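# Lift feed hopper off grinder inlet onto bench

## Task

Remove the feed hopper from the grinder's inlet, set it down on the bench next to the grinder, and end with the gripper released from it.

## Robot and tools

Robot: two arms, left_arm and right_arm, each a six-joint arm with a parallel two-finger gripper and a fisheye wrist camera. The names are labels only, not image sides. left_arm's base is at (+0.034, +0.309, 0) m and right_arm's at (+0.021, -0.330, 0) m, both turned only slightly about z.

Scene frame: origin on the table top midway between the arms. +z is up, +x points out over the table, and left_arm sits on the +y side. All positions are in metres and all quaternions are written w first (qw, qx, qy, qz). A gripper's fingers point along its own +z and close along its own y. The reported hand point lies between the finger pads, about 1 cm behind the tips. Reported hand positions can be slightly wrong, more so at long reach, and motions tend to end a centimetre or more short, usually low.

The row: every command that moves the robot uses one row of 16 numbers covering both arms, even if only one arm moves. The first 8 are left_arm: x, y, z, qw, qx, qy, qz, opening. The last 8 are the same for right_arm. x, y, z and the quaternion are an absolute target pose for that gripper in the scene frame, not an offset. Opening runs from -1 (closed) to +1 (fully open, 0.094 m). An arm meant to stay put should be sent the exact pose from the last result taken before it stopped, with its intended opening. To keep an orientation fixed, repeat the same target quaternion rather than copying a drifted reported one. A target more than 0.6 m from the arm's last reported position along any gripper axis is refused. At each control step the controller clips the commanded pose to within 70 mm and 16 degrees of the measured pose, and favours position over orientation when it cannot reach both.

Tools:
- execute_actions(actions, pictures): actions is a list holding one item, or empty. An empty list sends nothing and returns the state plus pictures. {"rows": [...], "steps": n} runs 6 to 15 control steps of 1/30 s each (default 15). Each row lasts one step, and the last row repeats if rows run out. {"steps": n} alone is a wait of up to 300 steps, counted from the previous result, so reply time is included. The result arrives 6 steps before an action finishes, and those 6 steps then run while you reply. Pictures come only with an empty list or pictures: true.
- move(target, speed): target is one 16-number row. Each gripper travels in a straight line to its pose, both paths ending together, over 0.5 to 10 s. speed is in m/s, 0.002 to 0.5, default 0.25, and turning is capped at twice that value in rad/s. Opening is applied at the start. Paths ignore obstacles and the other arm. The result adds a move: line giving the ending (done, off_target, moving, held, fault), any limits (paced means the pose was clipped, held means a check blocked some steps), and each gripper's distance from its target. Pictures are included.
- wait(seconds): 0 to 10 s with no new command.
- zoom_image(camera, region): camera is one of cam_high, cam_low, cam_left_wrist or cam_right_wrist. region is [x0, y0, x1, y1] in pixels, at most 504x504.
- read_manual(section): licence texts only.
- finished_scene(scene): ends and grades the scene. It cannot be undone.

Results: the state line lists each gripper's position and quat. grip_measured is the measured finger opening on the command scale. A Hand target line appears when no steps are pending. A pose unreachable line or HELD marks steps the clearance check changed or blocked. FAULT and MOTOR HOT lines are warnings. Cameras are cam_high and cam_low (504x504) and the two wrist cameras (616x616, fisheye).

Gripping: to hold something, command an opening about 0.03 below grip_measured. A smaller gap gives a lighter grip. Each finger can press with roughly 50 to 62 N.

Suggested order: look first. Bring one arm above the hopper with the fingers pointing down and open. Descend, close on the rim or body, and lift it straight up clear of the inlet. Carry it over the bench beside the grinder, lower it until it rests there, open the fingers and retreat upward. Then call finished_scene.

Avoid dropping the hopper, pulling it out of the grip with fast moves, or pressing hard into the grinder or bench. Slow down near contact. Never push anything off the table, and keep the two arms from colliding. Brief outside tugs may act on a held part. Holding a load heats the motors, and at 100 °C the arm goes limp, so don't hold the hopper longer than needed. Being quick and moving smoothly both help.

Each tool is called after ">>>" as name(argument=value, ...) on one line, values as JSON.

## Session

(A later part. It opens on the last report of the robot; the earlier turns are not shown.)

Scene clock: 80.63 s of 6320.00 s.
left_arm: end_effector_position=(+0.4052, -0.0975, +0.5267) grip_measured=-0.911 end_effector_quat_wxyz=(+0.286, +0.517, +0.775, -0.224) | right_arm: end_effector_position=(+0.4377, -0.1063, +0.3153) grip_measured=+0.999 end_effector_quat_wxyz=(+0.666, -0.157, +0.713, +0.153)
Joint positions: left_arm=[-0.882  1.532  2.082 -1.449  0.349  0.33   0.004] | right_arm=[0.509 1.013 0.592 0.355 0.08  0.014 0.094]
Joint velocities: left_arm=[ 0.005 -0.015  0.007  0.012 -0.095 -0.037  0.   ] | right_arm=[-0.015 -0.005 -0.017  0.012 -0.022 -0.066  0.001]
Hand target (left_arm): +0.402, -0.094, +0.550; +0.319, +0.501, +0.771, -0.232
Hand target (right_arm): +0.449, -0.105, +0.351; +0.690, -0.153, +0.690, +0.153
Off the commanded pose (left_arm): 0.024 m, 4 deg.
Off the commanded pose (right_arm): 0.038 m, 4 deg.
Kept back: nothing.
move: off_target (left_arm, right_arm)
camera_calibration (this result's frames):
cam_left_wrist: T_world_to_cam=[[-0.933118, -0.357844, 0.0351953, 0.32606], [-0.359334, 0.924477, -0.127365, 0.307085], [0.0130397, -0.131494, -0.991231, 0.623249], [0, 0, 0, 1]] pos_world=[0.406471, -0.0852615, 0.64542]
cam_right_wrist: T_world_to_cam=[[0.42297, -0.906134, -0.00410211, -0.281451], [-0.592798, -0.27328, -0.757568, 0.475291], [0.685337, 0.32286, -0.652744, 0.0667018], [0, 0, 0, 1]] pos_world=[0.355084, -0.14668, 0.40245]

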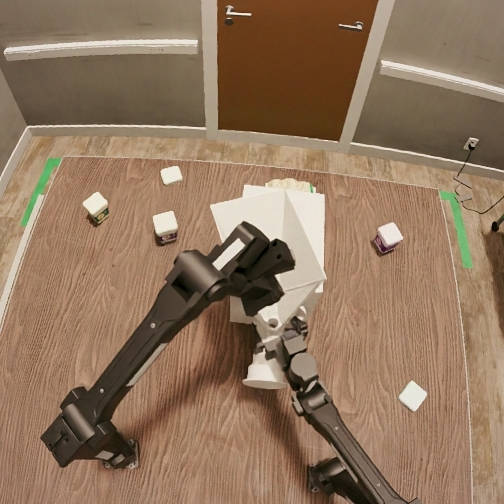

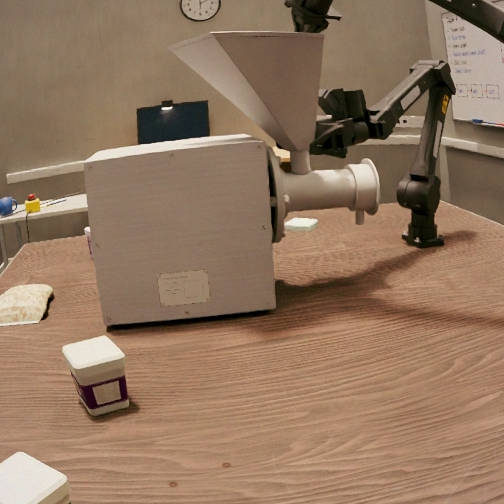

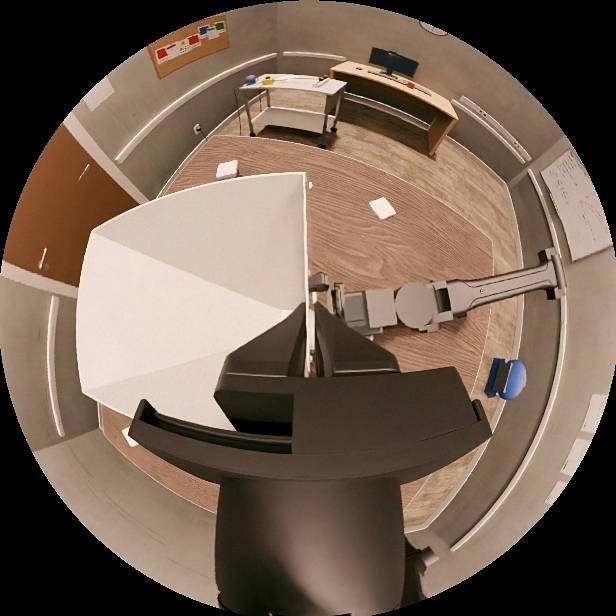

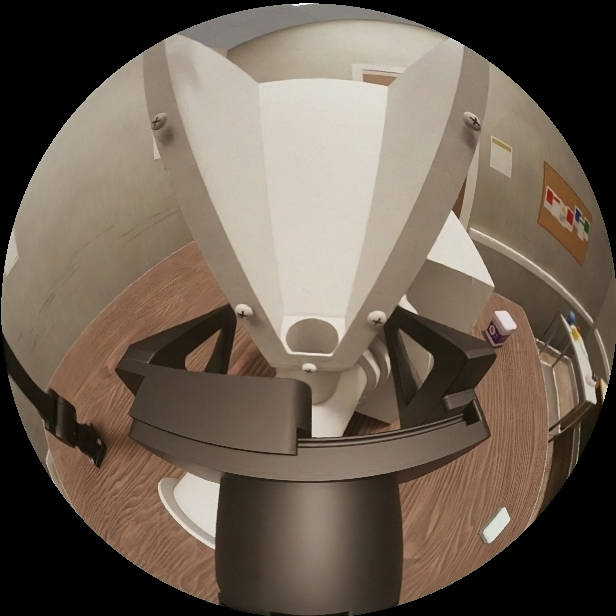

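>>> move(target=[0.403,-0.095,0.55,0.32,0.5,0.77,-0.23,-1,0.462,-0.099,0.35,0.69,-0.153,0.69,0.153,1], speed=0.04)

>>> move(target=[0.403,-0.095,0.55,0.32,0.5,0.77,-0.23,-1,0.462,-0.099,0.35,0.69,-0.153,0.69,0.153,-0.2], speed=0.04)

>>> move(target=[0.4,-0.09,0.59,0.33,0.5,0.77,-0.23,-1,0.455,-0.101,0.39,0.69,-0.153,0.69,0.153,-0.2], speed=0.03)

>>> zoom_image(camera="cam_low", region=[240, 60, 400, 220])

Scene clock: 83.67 s of 6320.00 s.
left_arm: end_effector_position=(+0.4052, -0.0975, +0.5267) grip_measured=-0.911 end_effector_quat_wxyz=(+0.286, +0.517, +0.775, -0.224) | right_arm: end_effector_position=(+0.4466, -0.1026, +0.3159) grip_measured=+0.999 end_effector_quat_wxyz=(+0.667, -0.157, +0.712, +0.153)
Joint positions: left_arm=[-0.882  1.532  2.082 -1.449  0.349  0.33   0.004] | right_arm=[0.505 1.044 0.612 0.368 0.075 0.014 0.094]
Joint velocities: left_arm=[-0.024  0.005 -0.007 -0.012 -0.139 -0.051  0.   ] | right_arm=[-0.015  0.005 -0.012  0.002 -0.022 -0.007  0.   ]
Hand target (left_arm): +0.402, -0.094, +0.550; +0.319, +0.501, +0.771, -0.232
Hand target (right_arm): +0.459, -0.101, +0.350; +0.690, -0.153, +0.690, +0.153
Off the commanded pose (left_arm): 0.024 m, 4 deg.
Off the commanded pose (right_arm): 0.038 m, 4 deg.
Kept back: nothing.
move: off_target (left_arm, right_arm)
camera_calibration (this result's frames):
cam_left_wrist: T_world_to_cam=[[-0.933118, -0.357844, 0.0351953, 0.32606], [-0.359334, 0.924477, -0.127365, 0.307085], [0.0130397, -0.131494, -0.991231, 0.623249], [0, 0, 0, 1]] pos_world=[0.406471, -0.0852615, 0.64542]
cam_right_wrist: T_world_to_cam=[[0.423312, -0.905973, -0.00452803, -0.281864], [-0.591806, -0.272728, -0.758542, 0.481941], [0.685983, 0.32378, -0.651609, 0.059264], [0, 0, 0, 1]] pos_world=[0.363878, -0.143111, 0.402913]

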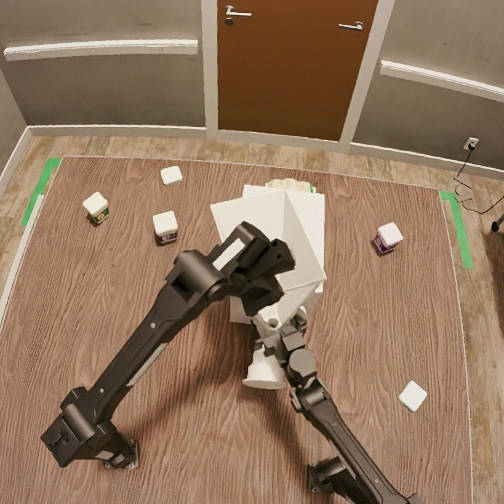

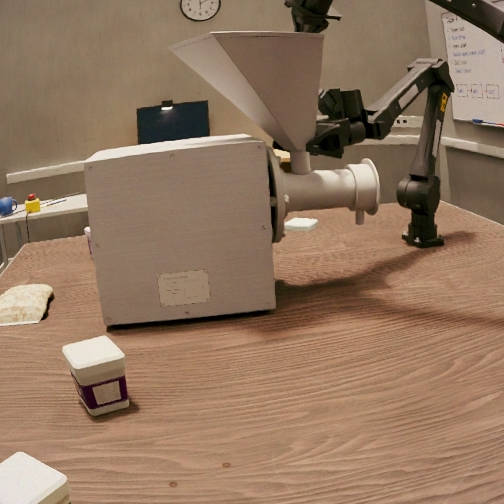

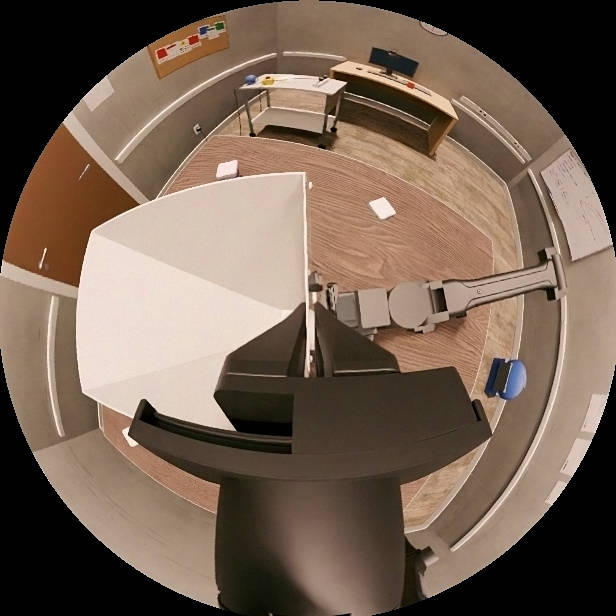

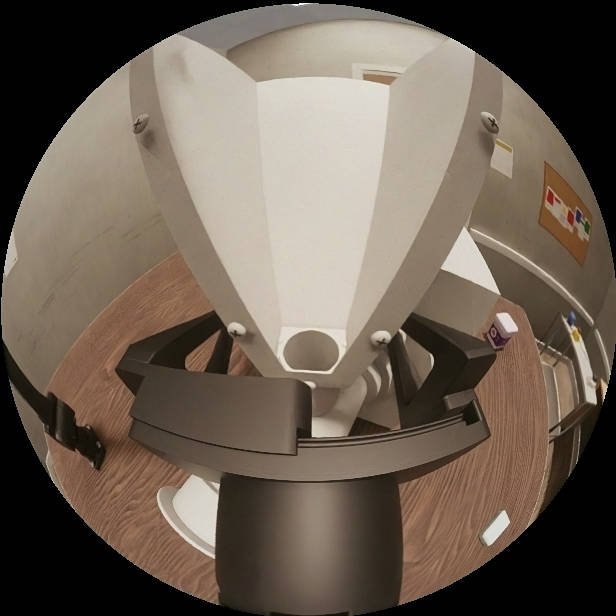

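Scene clock: 84.87 s of 6320.00 s.
left_arm: end_effector_position=(+0.4051, -0.0976, +0.5267) grip_measured=-0.911 end_effector_quat_wxyz=(+0.286, +0.516, +0.776, -0.224) | right_arm: end_effector_position=(+0.4468, -0.1030, +0.3158) grip_measured=+0.186 end_effector_quat_wxyz=(+0.667, -0.158, +0.712, +0.152)
Joint positions: left_arm=[-0.882  1.532  2.082 -1.449  0.348  0.327  0.004] | right_arm=[0.504 1.044 0.612 0.368 0.076 0.01  0.056]
Joint velocities: left_arm=[-0.005 -0.005 -0.002  0.022 -0.095  0.051  0.   ] | right_arm=[-0.005 -0.034 -0.012 -0.007 -0.051  0.007 -0.   ]
Hand target (left_arm): +0.402, -0.094, +0.550; +0.319, +0.501, +0.771, -0.231
Hand target (right_arm): +0.459, -0.101, +0.350; +0.690, -0.153, +0.690, +0.153
Off the commanded pose (left_arm): 0.024 m, 4 deg.
Off the commanded pose (right_arm): 0.038 m, 4 deg.
Kept back: nothing.
move: off_target (left_arm, right_arm)
camera_calibration (this result's frames):
cam_left_wrist: T_world_to_cam=[[-0.932311, -0.359779, 0.0368179, 0.324586], [-0.361464, 0.923633, -0.127457, 0.30804], [0.01185, -0.132138, -0.991161, 0.62365], [0, 0, 0, 1]] pos_world=[0.40657, -0.0853295, 0.645448]
cam_right_wrist: T_world_to_cam=[[0.422136, -0.906532, -0.000996862, -0.282893], [-0.591273, -0.274498, -0.758319, 0.481384], [0.687167, 0.320703, -0.651883, 0.0584422], [0, 0, 0, 1]] pos_world=[0.363889, -0.143055, 0.402858]

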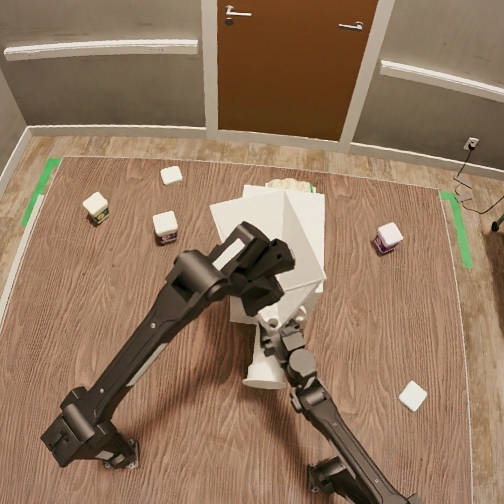

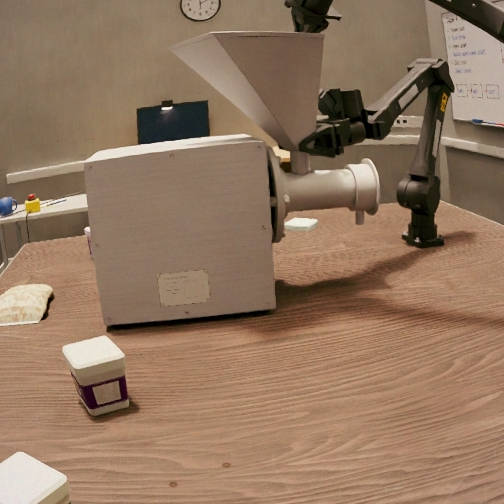

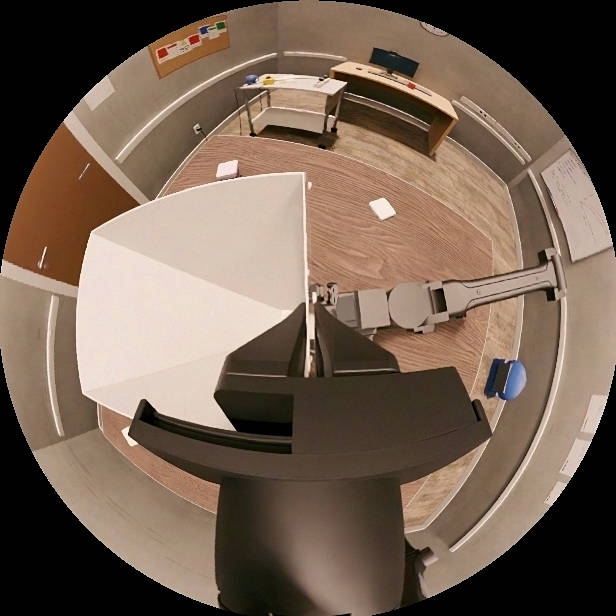

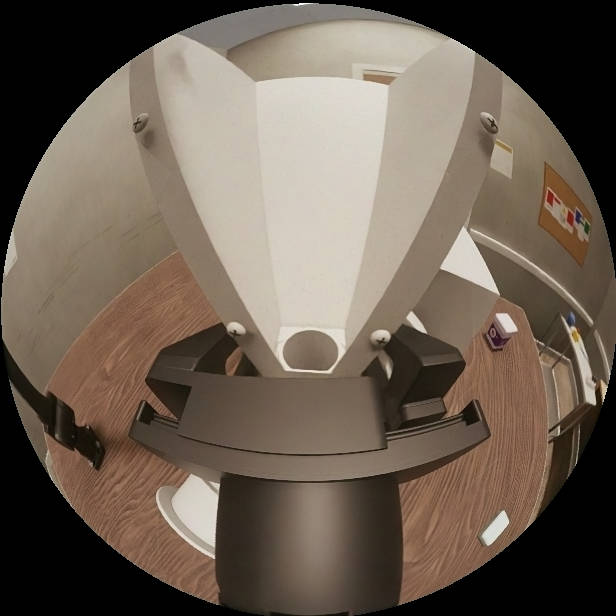

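Scene clock: 87.60 s of 6320.00 s.
left_arm: end_effector_position=(+0.4035, -0.0959, +0.5281) grip_measured=-0.911 end_effector_quat_wxyz=(+0.279, +0.514, +0.780, -0.222) | right_arm: end_effector_position=(+0.4444, -0.1039, +0.3143) grip_measured=+0.181 end_effector_quat_wxyz=(+0.640, -0.166, +0.736, +0.144)
Joint positions: left_arm=[-0.884  1.54   2.102 -1.476  0.343  0.321  0.004] | right_arm=[0.504 1.018 0.643 0.235 0.074 0.01  0.055]
Joint velocities: left_arm=[-0.024  0.015 -0.007 -0.017 -0.007 -0.066 -0.001] | right_arm=[-0.005 -0.015 -0.012  0.002  0.007 -0.037 -0.001]
Hand target (left_arm): +0.396, -0.086, +0.587; +0.331, +0.498, +0.767, -0.232
Hand target (right_arm): +0.447, -0.105, +0.389; +0.690, -0.153, +0.690, +0.153
Off the commanded pose (left_arm): 0.062 m, 6 deg.
Off the commanded pose (right_arm): 0.077 m, 8 deg.
Kept back: nothing.
move: off_target (left_arm, right_arm)
camera_calibration (this result's frames):
cam_left_wrist: T_world_to_cam=[[-0.929521, -0.36619, 0.0435314, 0.318385], [-0.368767, 0.922688, -0.112509, 0.300995], [0.00103359, -0.120632, -0.992697, 0.631501], [0, 0, 0, 1]] pos_world=[0.40629, -0.0849555, 0.646894]
cam_right_wrist: T_world_to_cam=[[0.424325, -0.905497, 0.00483626, -0.285412], [-0.638332, -0.302908, -0.707658, 0.480568], [0.642247, 0.29719, -0.706539, 0.094077], [0, 0, 0, 1]] pos_world=[0.367448, -0.14083, 0.407927]

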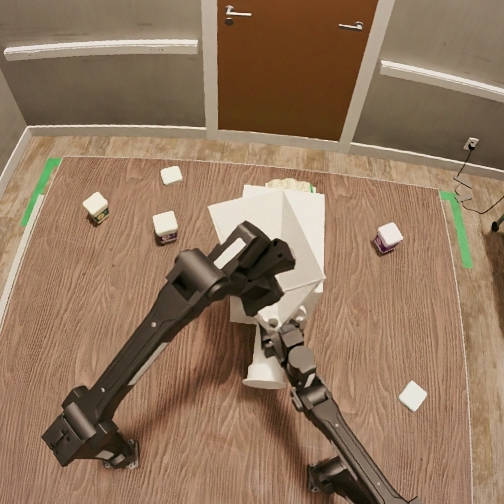

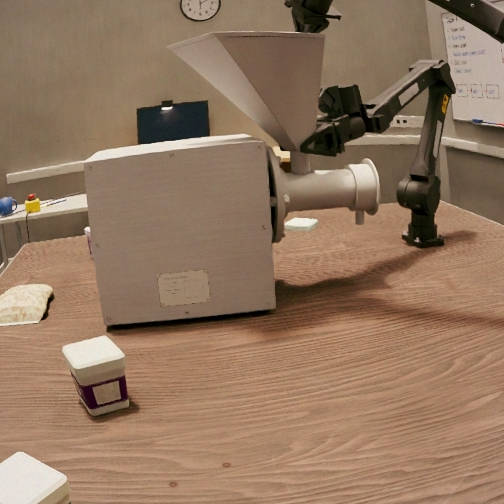

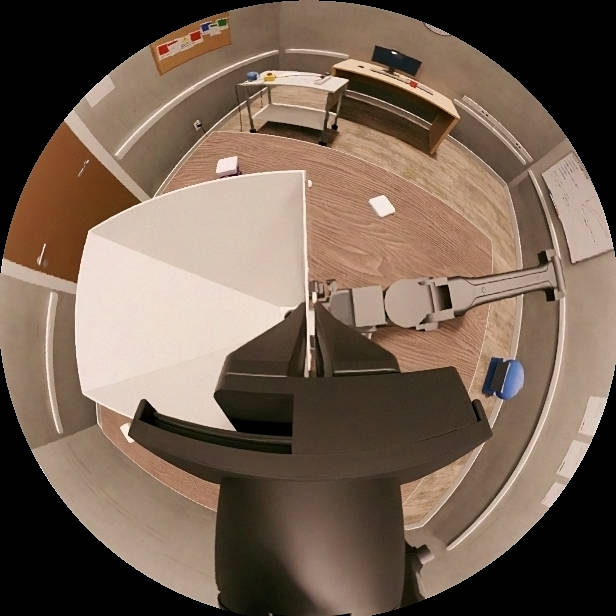

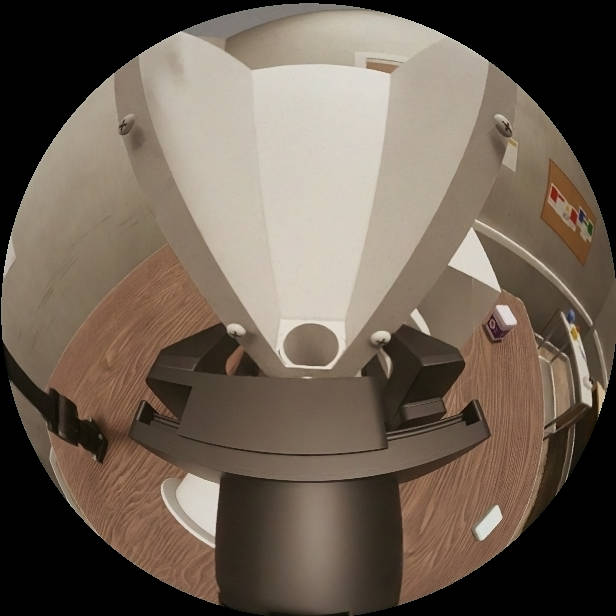

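Region (240, 60, 400, 220) of cam_low's 504x504 image, scaled by 3.150, with more detail than that image has.

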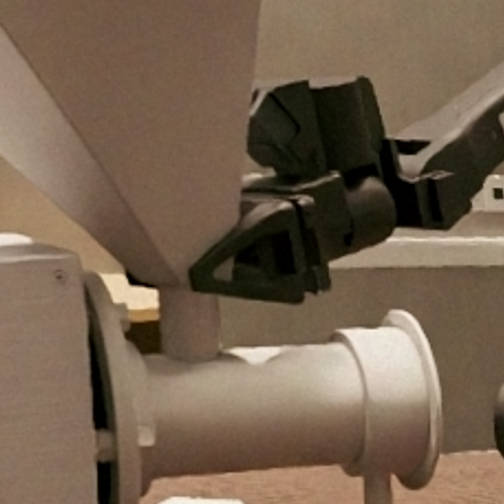

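>>> move(target=[0.4,-0.09,0.61,0.422,0.465,0.73,-0.269,-1,0.445,-0.104,0.40,0.769,-0.133,0.601,0.17,-0.2], speed=0.04)

>>> zoom_image(camera="cam_low", region=[240, 60, 400, 220])

Scene clock: 92.97 s of 6320.00 s.
left_arm: end_effector_position=(+0.4053, -0.1004, +0.5289) grip_measured=-0.911 end_effector_quat_wxyz=(+0.329, +0.492, +0.767, -0.246) | right_arm: end_effector_position=(+0.4479, -0.1029, +0.3218) grip_measured=+0.168 end_effector_quat_wxyz=(+0.705, -0.141, +0.675, +0.167)
Joint positions: left_arm=[-0.883  1.459  1.952 -1.279  0.359  0.266  0.004] | right_arm=[0.504 1.085 0.572 0.563 0.079 0.022 0.055]
Joint velocities: left_arm=[ 0.005  0.005  0.007  0.002 -0.066 -0.051 -0.001] | right_arm=[-0.005  0.015 -0.017 -0.007 -0.051  0.022 -0.   ]
Hand target (left_arm): +0.394, -0.085, +0.606; +0.419, +0.467, +0.730, -0.272
Hand target (right_arm): +0.438, -0.108, +0.397; +0.768, -0.132, +0.603, +0.172
Off the commanded pose (left_arm): 0.082 m, 12 deg; position clipped at the last step of the last action.
Off the commanded pose (right_arm): 0.078 m, 11 deg.
Kept back: nothing.
move: off_target (left_arm, right_arm); limits=paced
camera_calibration (this result's frames):
cam_left_wrist: T_world_to_cam=[[-0.920611, -0.38872, 0.0370355, 0.315933], [-0.386505, 0.893632, -0.228112, 0.371289], [0.0555759, -0.224317, -0.97293, 0.588792], [0, 0, 0, 1]] pos_world=[0.401634, -0.0769098, 0.645848]
cam_right_wrist: T_world_to_cam=[[0.42039, -0.907067, -0.022381, -0.275719], [-0.516862, -0.219126, -0.827549, 0.48121], [0.745738, 0.359462, -0.560947, 0.0100278], [0, 0, 0, 1]] pos_world=[0.357151, -0.148255, 0.397679]

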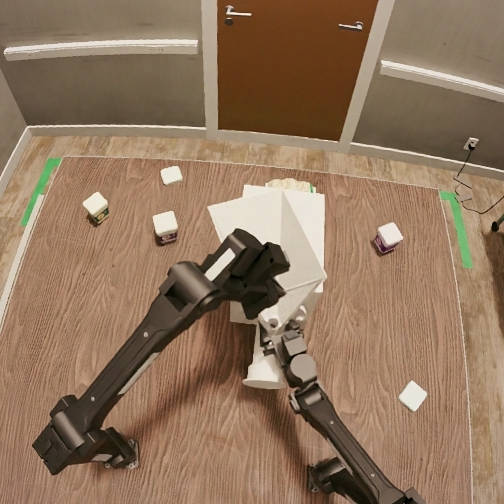

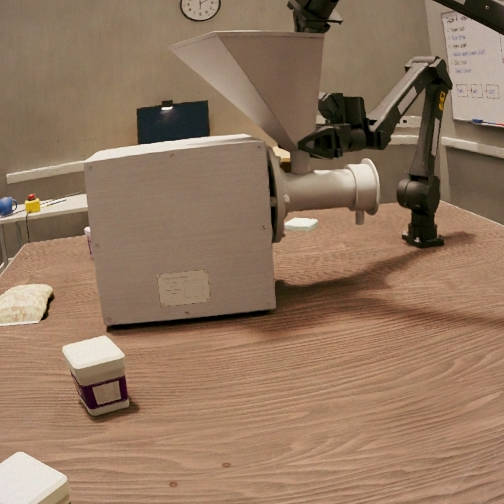

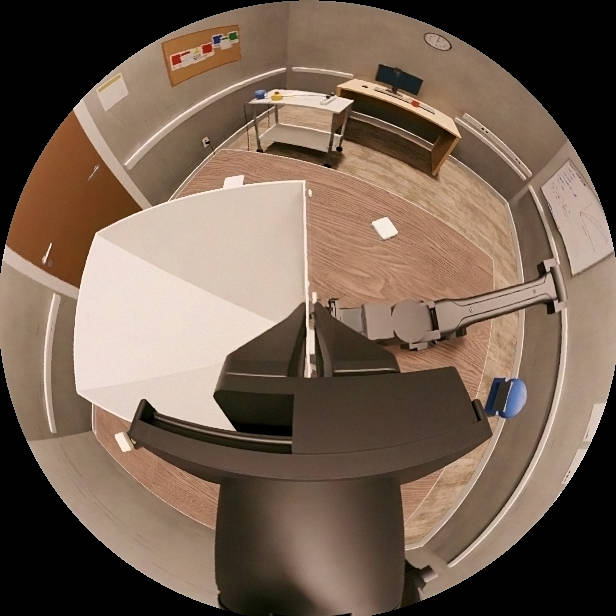

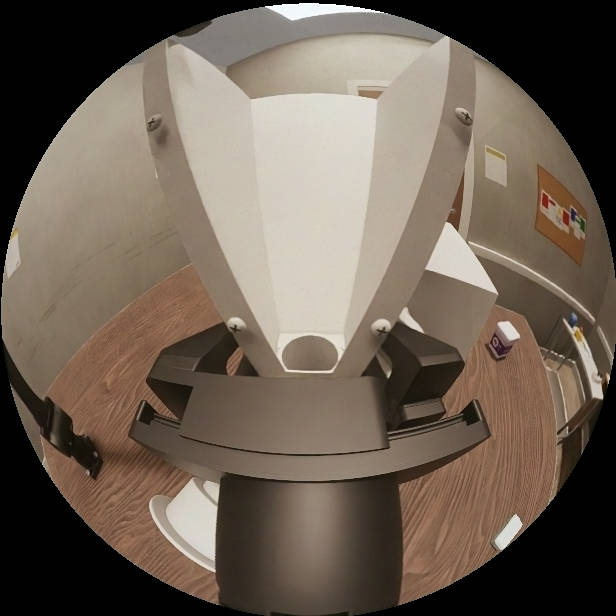

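Region (240, 60, 400, 220) of cam_low's 504x504 image, scaled by 3.150, with more detail than that image has.

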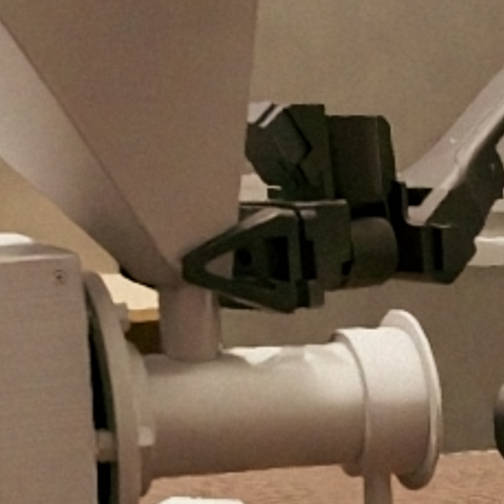

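>>> zoom_image(camera="cam_right_wrist", region=[260, 310, 360, 390])

>>> move(target=[0.405,-0.098,0.54,0.33,0.5,0.77,-0.24,-1,0.448,-0.103,0.34,0.7,-0.145,0.68,0.165,1], speed=0.1)

>>> move(target=[0.405,-0.098,0.54,0.33,0.5,0.77,-0.24,-1,0.33,-0.16,0.36,0.69,-0.153,0.69,0.153,1], speed=0.15)

>>> move(target=[0.405,-0.085,0.57,0.215,0.777,0.495,-0.404,-1,0.3,-0.25,0.33,0.69,-0.153,0.69,0.153,1], speed=0.1)

>>> zoom_image(camera="cam_right_wrist", region=[200, 150, 400, 350])

Region (260, 310, 360, 390) of cam_right_wrist's 616x616 image, scaled by 5.040, with more detail than that image has; it fills the top 403 rows of this view, and the rest is white.

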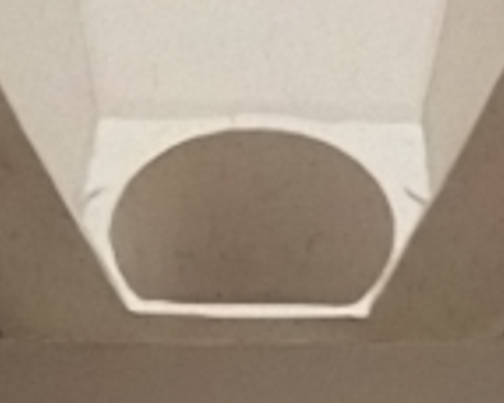

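Scene clock: 94.43 s of 6320.00 s.
left_arm: end_effector_position=(+0.4053, -0.0990, +0.5255) grip_measured=-0.911 end_effector_quat_wxyz=(+0.325, +0.494, +0.769, -0.241) | right_arm: end_effector_position=(+0.4417, -0.1064, +0.3144) grip_measured=+0.999 end_effector_quat_wxyz=(+0.686, -0.147, +0.694, +0.161)
Joint positions: left_arm=[-0.883  1.459  1.949 -1.287  0.353  0.273  0.004] | right_arm=[0.504 1.048 0.569 0.472 0.079 0.023 0.094]
Joint velocities: left_arm=[-0.015  0.005 -0.017  0.002 -0.066 -0.007  0.   ] | right_arm=[-0.015 -0.005  0.002 -0.012 -0.037 -0.051 -0.002]
Hand target (left_arm): +0.405, -0.098, +0.540; +0.329, +0.497, +0.766, -0.239
Hand target (right_arm): +0.446, -0.104, +0.340; +0.700, -0.145, +0.680, +0.165
Off the commanded pose (left_arm): 0.015 m, 1 deg.
Off the commanded pose (right_arm): 0.027 m, 2 deg.
Kept back: nothing.
move: off_target (left_arm, right_arm)
camera_calibration (this result's frames):
cam_left_wrist: T_world_to_cam=[[-0.920596, -0.389144, 0.032705, 0.318846], [-0.386642, 0.896496, -0.216339, 0.363474], [0.0548671, -0.211806, -0.97577, 0.588874], [0, 0, 0, 1]] pos_world=[0.401753, -0.0770489, 0.642812]
cam_right_wrist: T_world_to_cam=[[0.419733, -0.907463, -0.018301, -0.277449], [-0.557351, -0.241776, -0.794295, 0.476207], [0.716368, 0.343592, -0.607257, 0.0376222], [0, 0, 0, 1]] pos_world=[0.354918, -0.149566, 0.396018]

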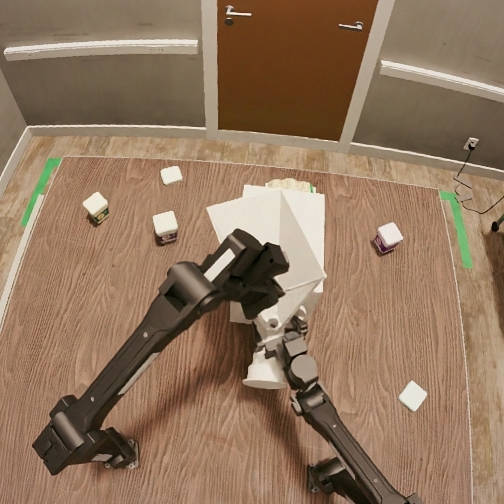

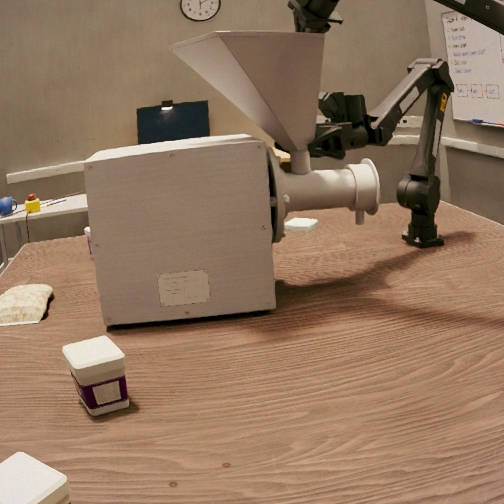

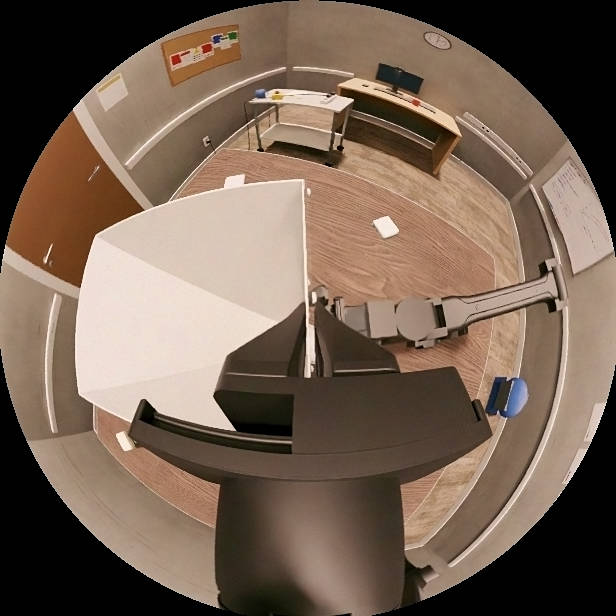

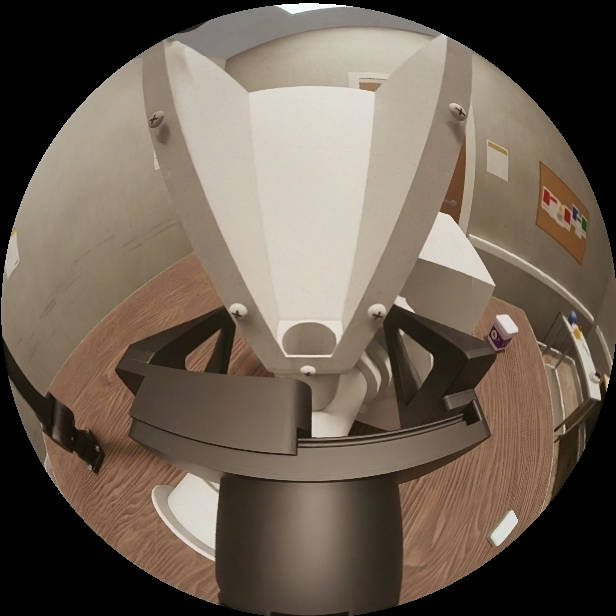

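Scene clock: 95.80 s of 6320.00 s.
left_arm: end_effector_position=(+0.4053, -0.0990, +0.5255) grip_measured=-0.911 end_effector_quat_wxyz=(+0.325, +0.494, +0.769, -0.241) | right_arm: end_effector_position=(+0.3274, -0.1644, +0.3623) grip_measured=+0.999 end_effector_quat_wxyz=(+0.694, -0.143, +0.688, +0.158)
Joint positions: left_arm=[-0.883  1.459  1.949 -1.287  0.353  0.273  0.004] | right_arm=[0.548 0.495 0.467 0.041 0.132 0.018 0.094]
Joint velocities: left_arm=[-0.015 -0.005 -0.017  0.022 -0.037  0.022 -0.   ] | right_arm=[-0.015 -0.005 -0.007 -0.002 -0.007 -0.007 -0.   ]
Hand target (left_arm): +0.405, -0.098, +0.540; +0.329, +0.497, +0.766, -0.239
Hand target (right_arm): +0.327, -0.161, +0.359; +0.690, -0.152, +0.690, +0.154
Off the commanded pose (left_arm): 0.015 m, 1 deg.
Off the commanded pose (right_arm): 0.006 m, 1 deg.
Kept back: nothing.
move: off_target (left_arm)
camera_calibration (this result's frames):
cam_left_wrist: T_world_to_cam=[[-0.920596, -0.389144, 0.032705, 0.318846], [-0.386642, 0.896496, -0.216339, 0.363474], [0.0548671, -0.211806, -0.97577, 0.588874], [0, 0, 0, 1]] pos_world=[0.401753, -0.0770489, 0.642812]
cam_right_wrist: T_world_to_cam=[[0.411716, -0.911184, -0.0152939, -0.280346], [-0.544169, -0.232351, -0.806159, 0.438018], [0.731006, 0.340231, -0.591501, 0.157425], [0, 0, 0, 1]] pos_world=[0.238701, -0.207234, 0.441942]

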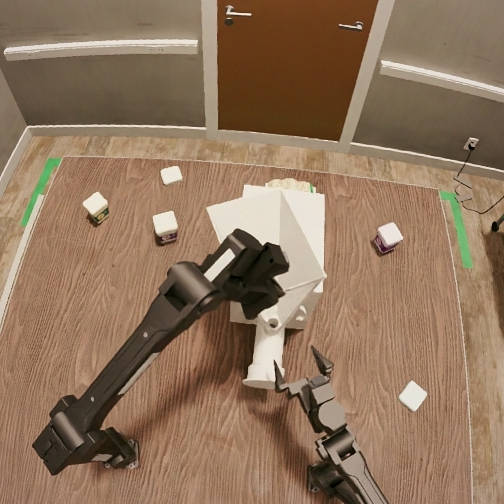

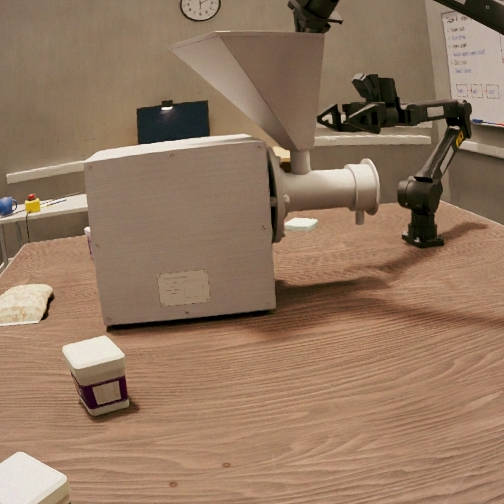

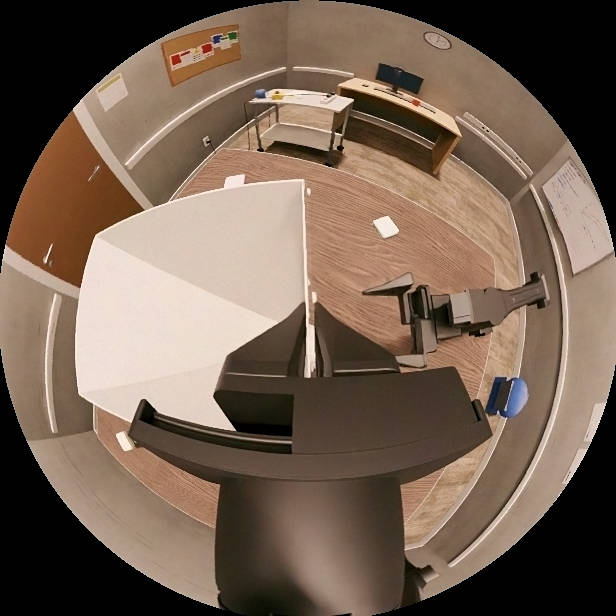

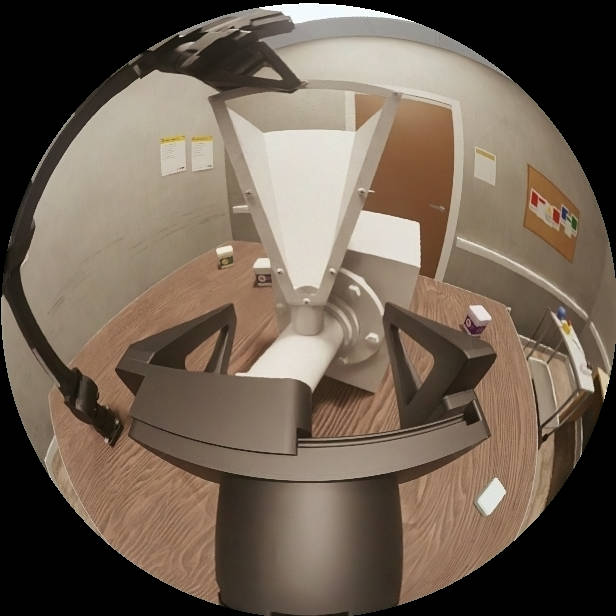

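Scene clock: 100.47 s of 6320.00 s.
left_arm: end_effector_position=(+0.4094, -0.0920, +0.5283) grip_measured=-0.911 end_effector_quat_wxyz=(+0.273, +0.692, +0.553, -0.376) | right_arm: end_effector_position=(+0.2997, -0.2460, +0.3290) grip_measured=+0.999 end_effector_quat_wxyz=(+0.689, -0.156, +0.691, +0.154)
Joint positions: left_arm=[-0.728  1.685  2.221 -1.699  0.903  1.024  0.004] | right_arm=[ 0.075  0.239  0.353 -0.117 -0.353 -0.003  0.094]
Joint velocities: left_arm=[-0.015  0.005 -0.007 -0.017  0.022  0.007 -0.001] | right_arm=[ 0.005  0.005 -0.017 -0.012 -0.051 -0.066 -0.001]
Hand target (left_arm): +0.401, -0.084, +0.567; +0.321, +0.703, +0.510, -0.378
Hand target (right_arm): +0.299, -0.248, +0.329; +0.691, -0.159, +0.690, +0.147
Off the commanded pose (left_arm): 0.043 m, 13 deg.
Off the commanded pose (right_arm): 0.004 m, 0 deg.
joint sent to its limit (left arm) — the command would take joint 4 (wrist pitch) past its lower limit, so that joint was sent only as far as its limit.
Kept back: nothing.
move: off_target (left_arm)
camera_calibration (this result's frames):
cam_left_wrist: T_world_to_cam=[[-0.969692, 0.243551, 0.0195038, 0.410478], [0.222263, 0.912447, -0.343569, 0.178784], [-0.101473, -0.328822, -0.938925, 0.626575], [0, 0, 0, 1]] pos_world=[0.42188, -0.0570723, 0.641725]
cam_right_wrist: T_world_to_cam=[[0.422012, -0.906572, 0.00577858, -0.352714], [-0.544902, -0.258737, -0.797582, 0.368042], [0.724561, 0.333441, -0.603183, 0.189822], [0, 0, 0, 1]] pos_world=[0.211859, -0.287828, 0.410079]

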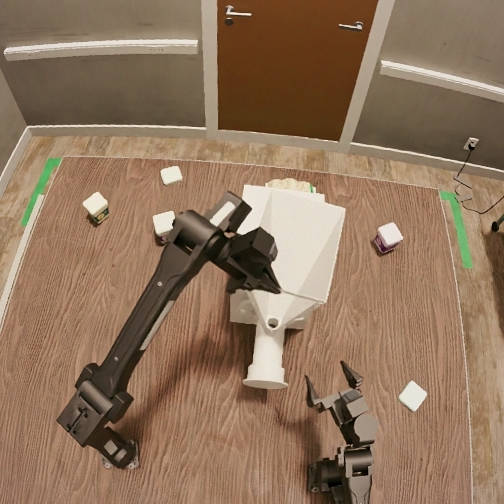

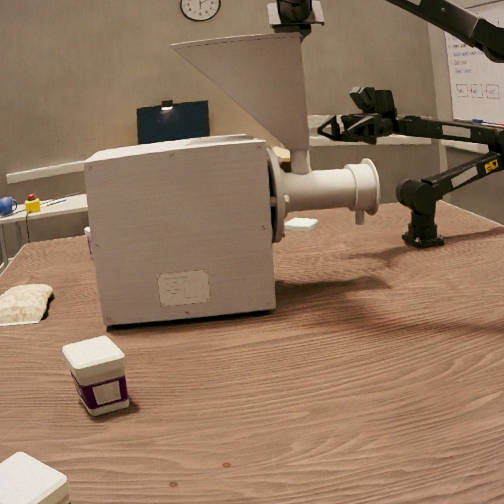

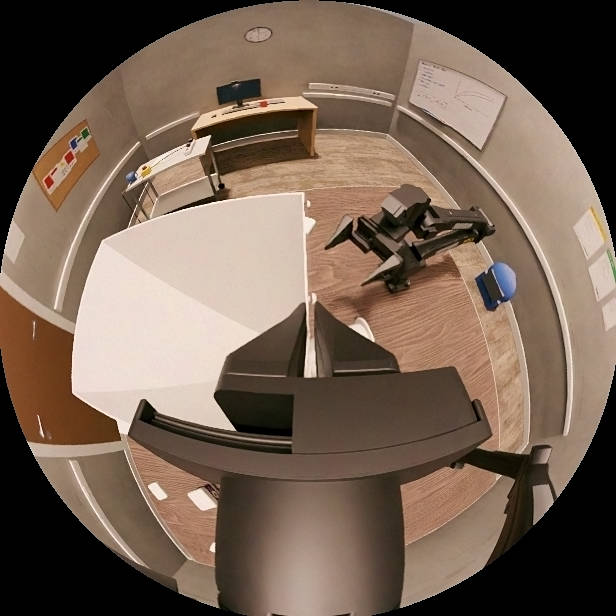

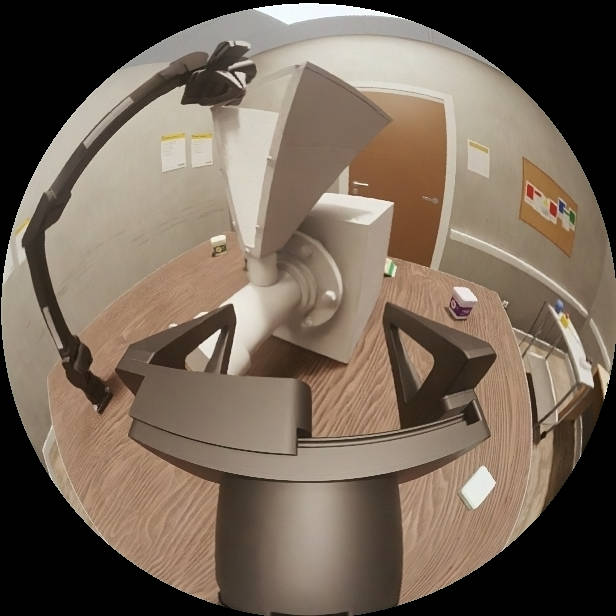

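Region (200, 150, 400, 350) of cam_right_wrist's 616x616 image, scaled by 2.520, with more detail than that image has.

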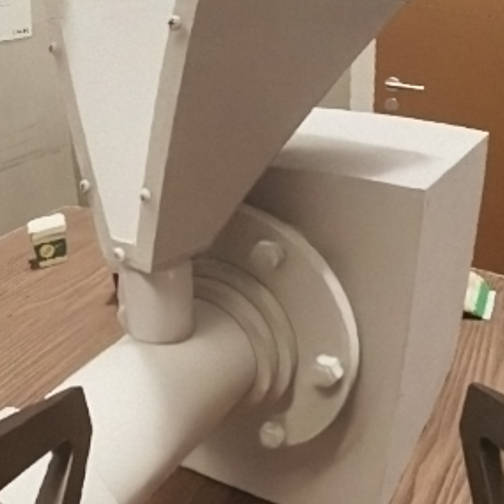

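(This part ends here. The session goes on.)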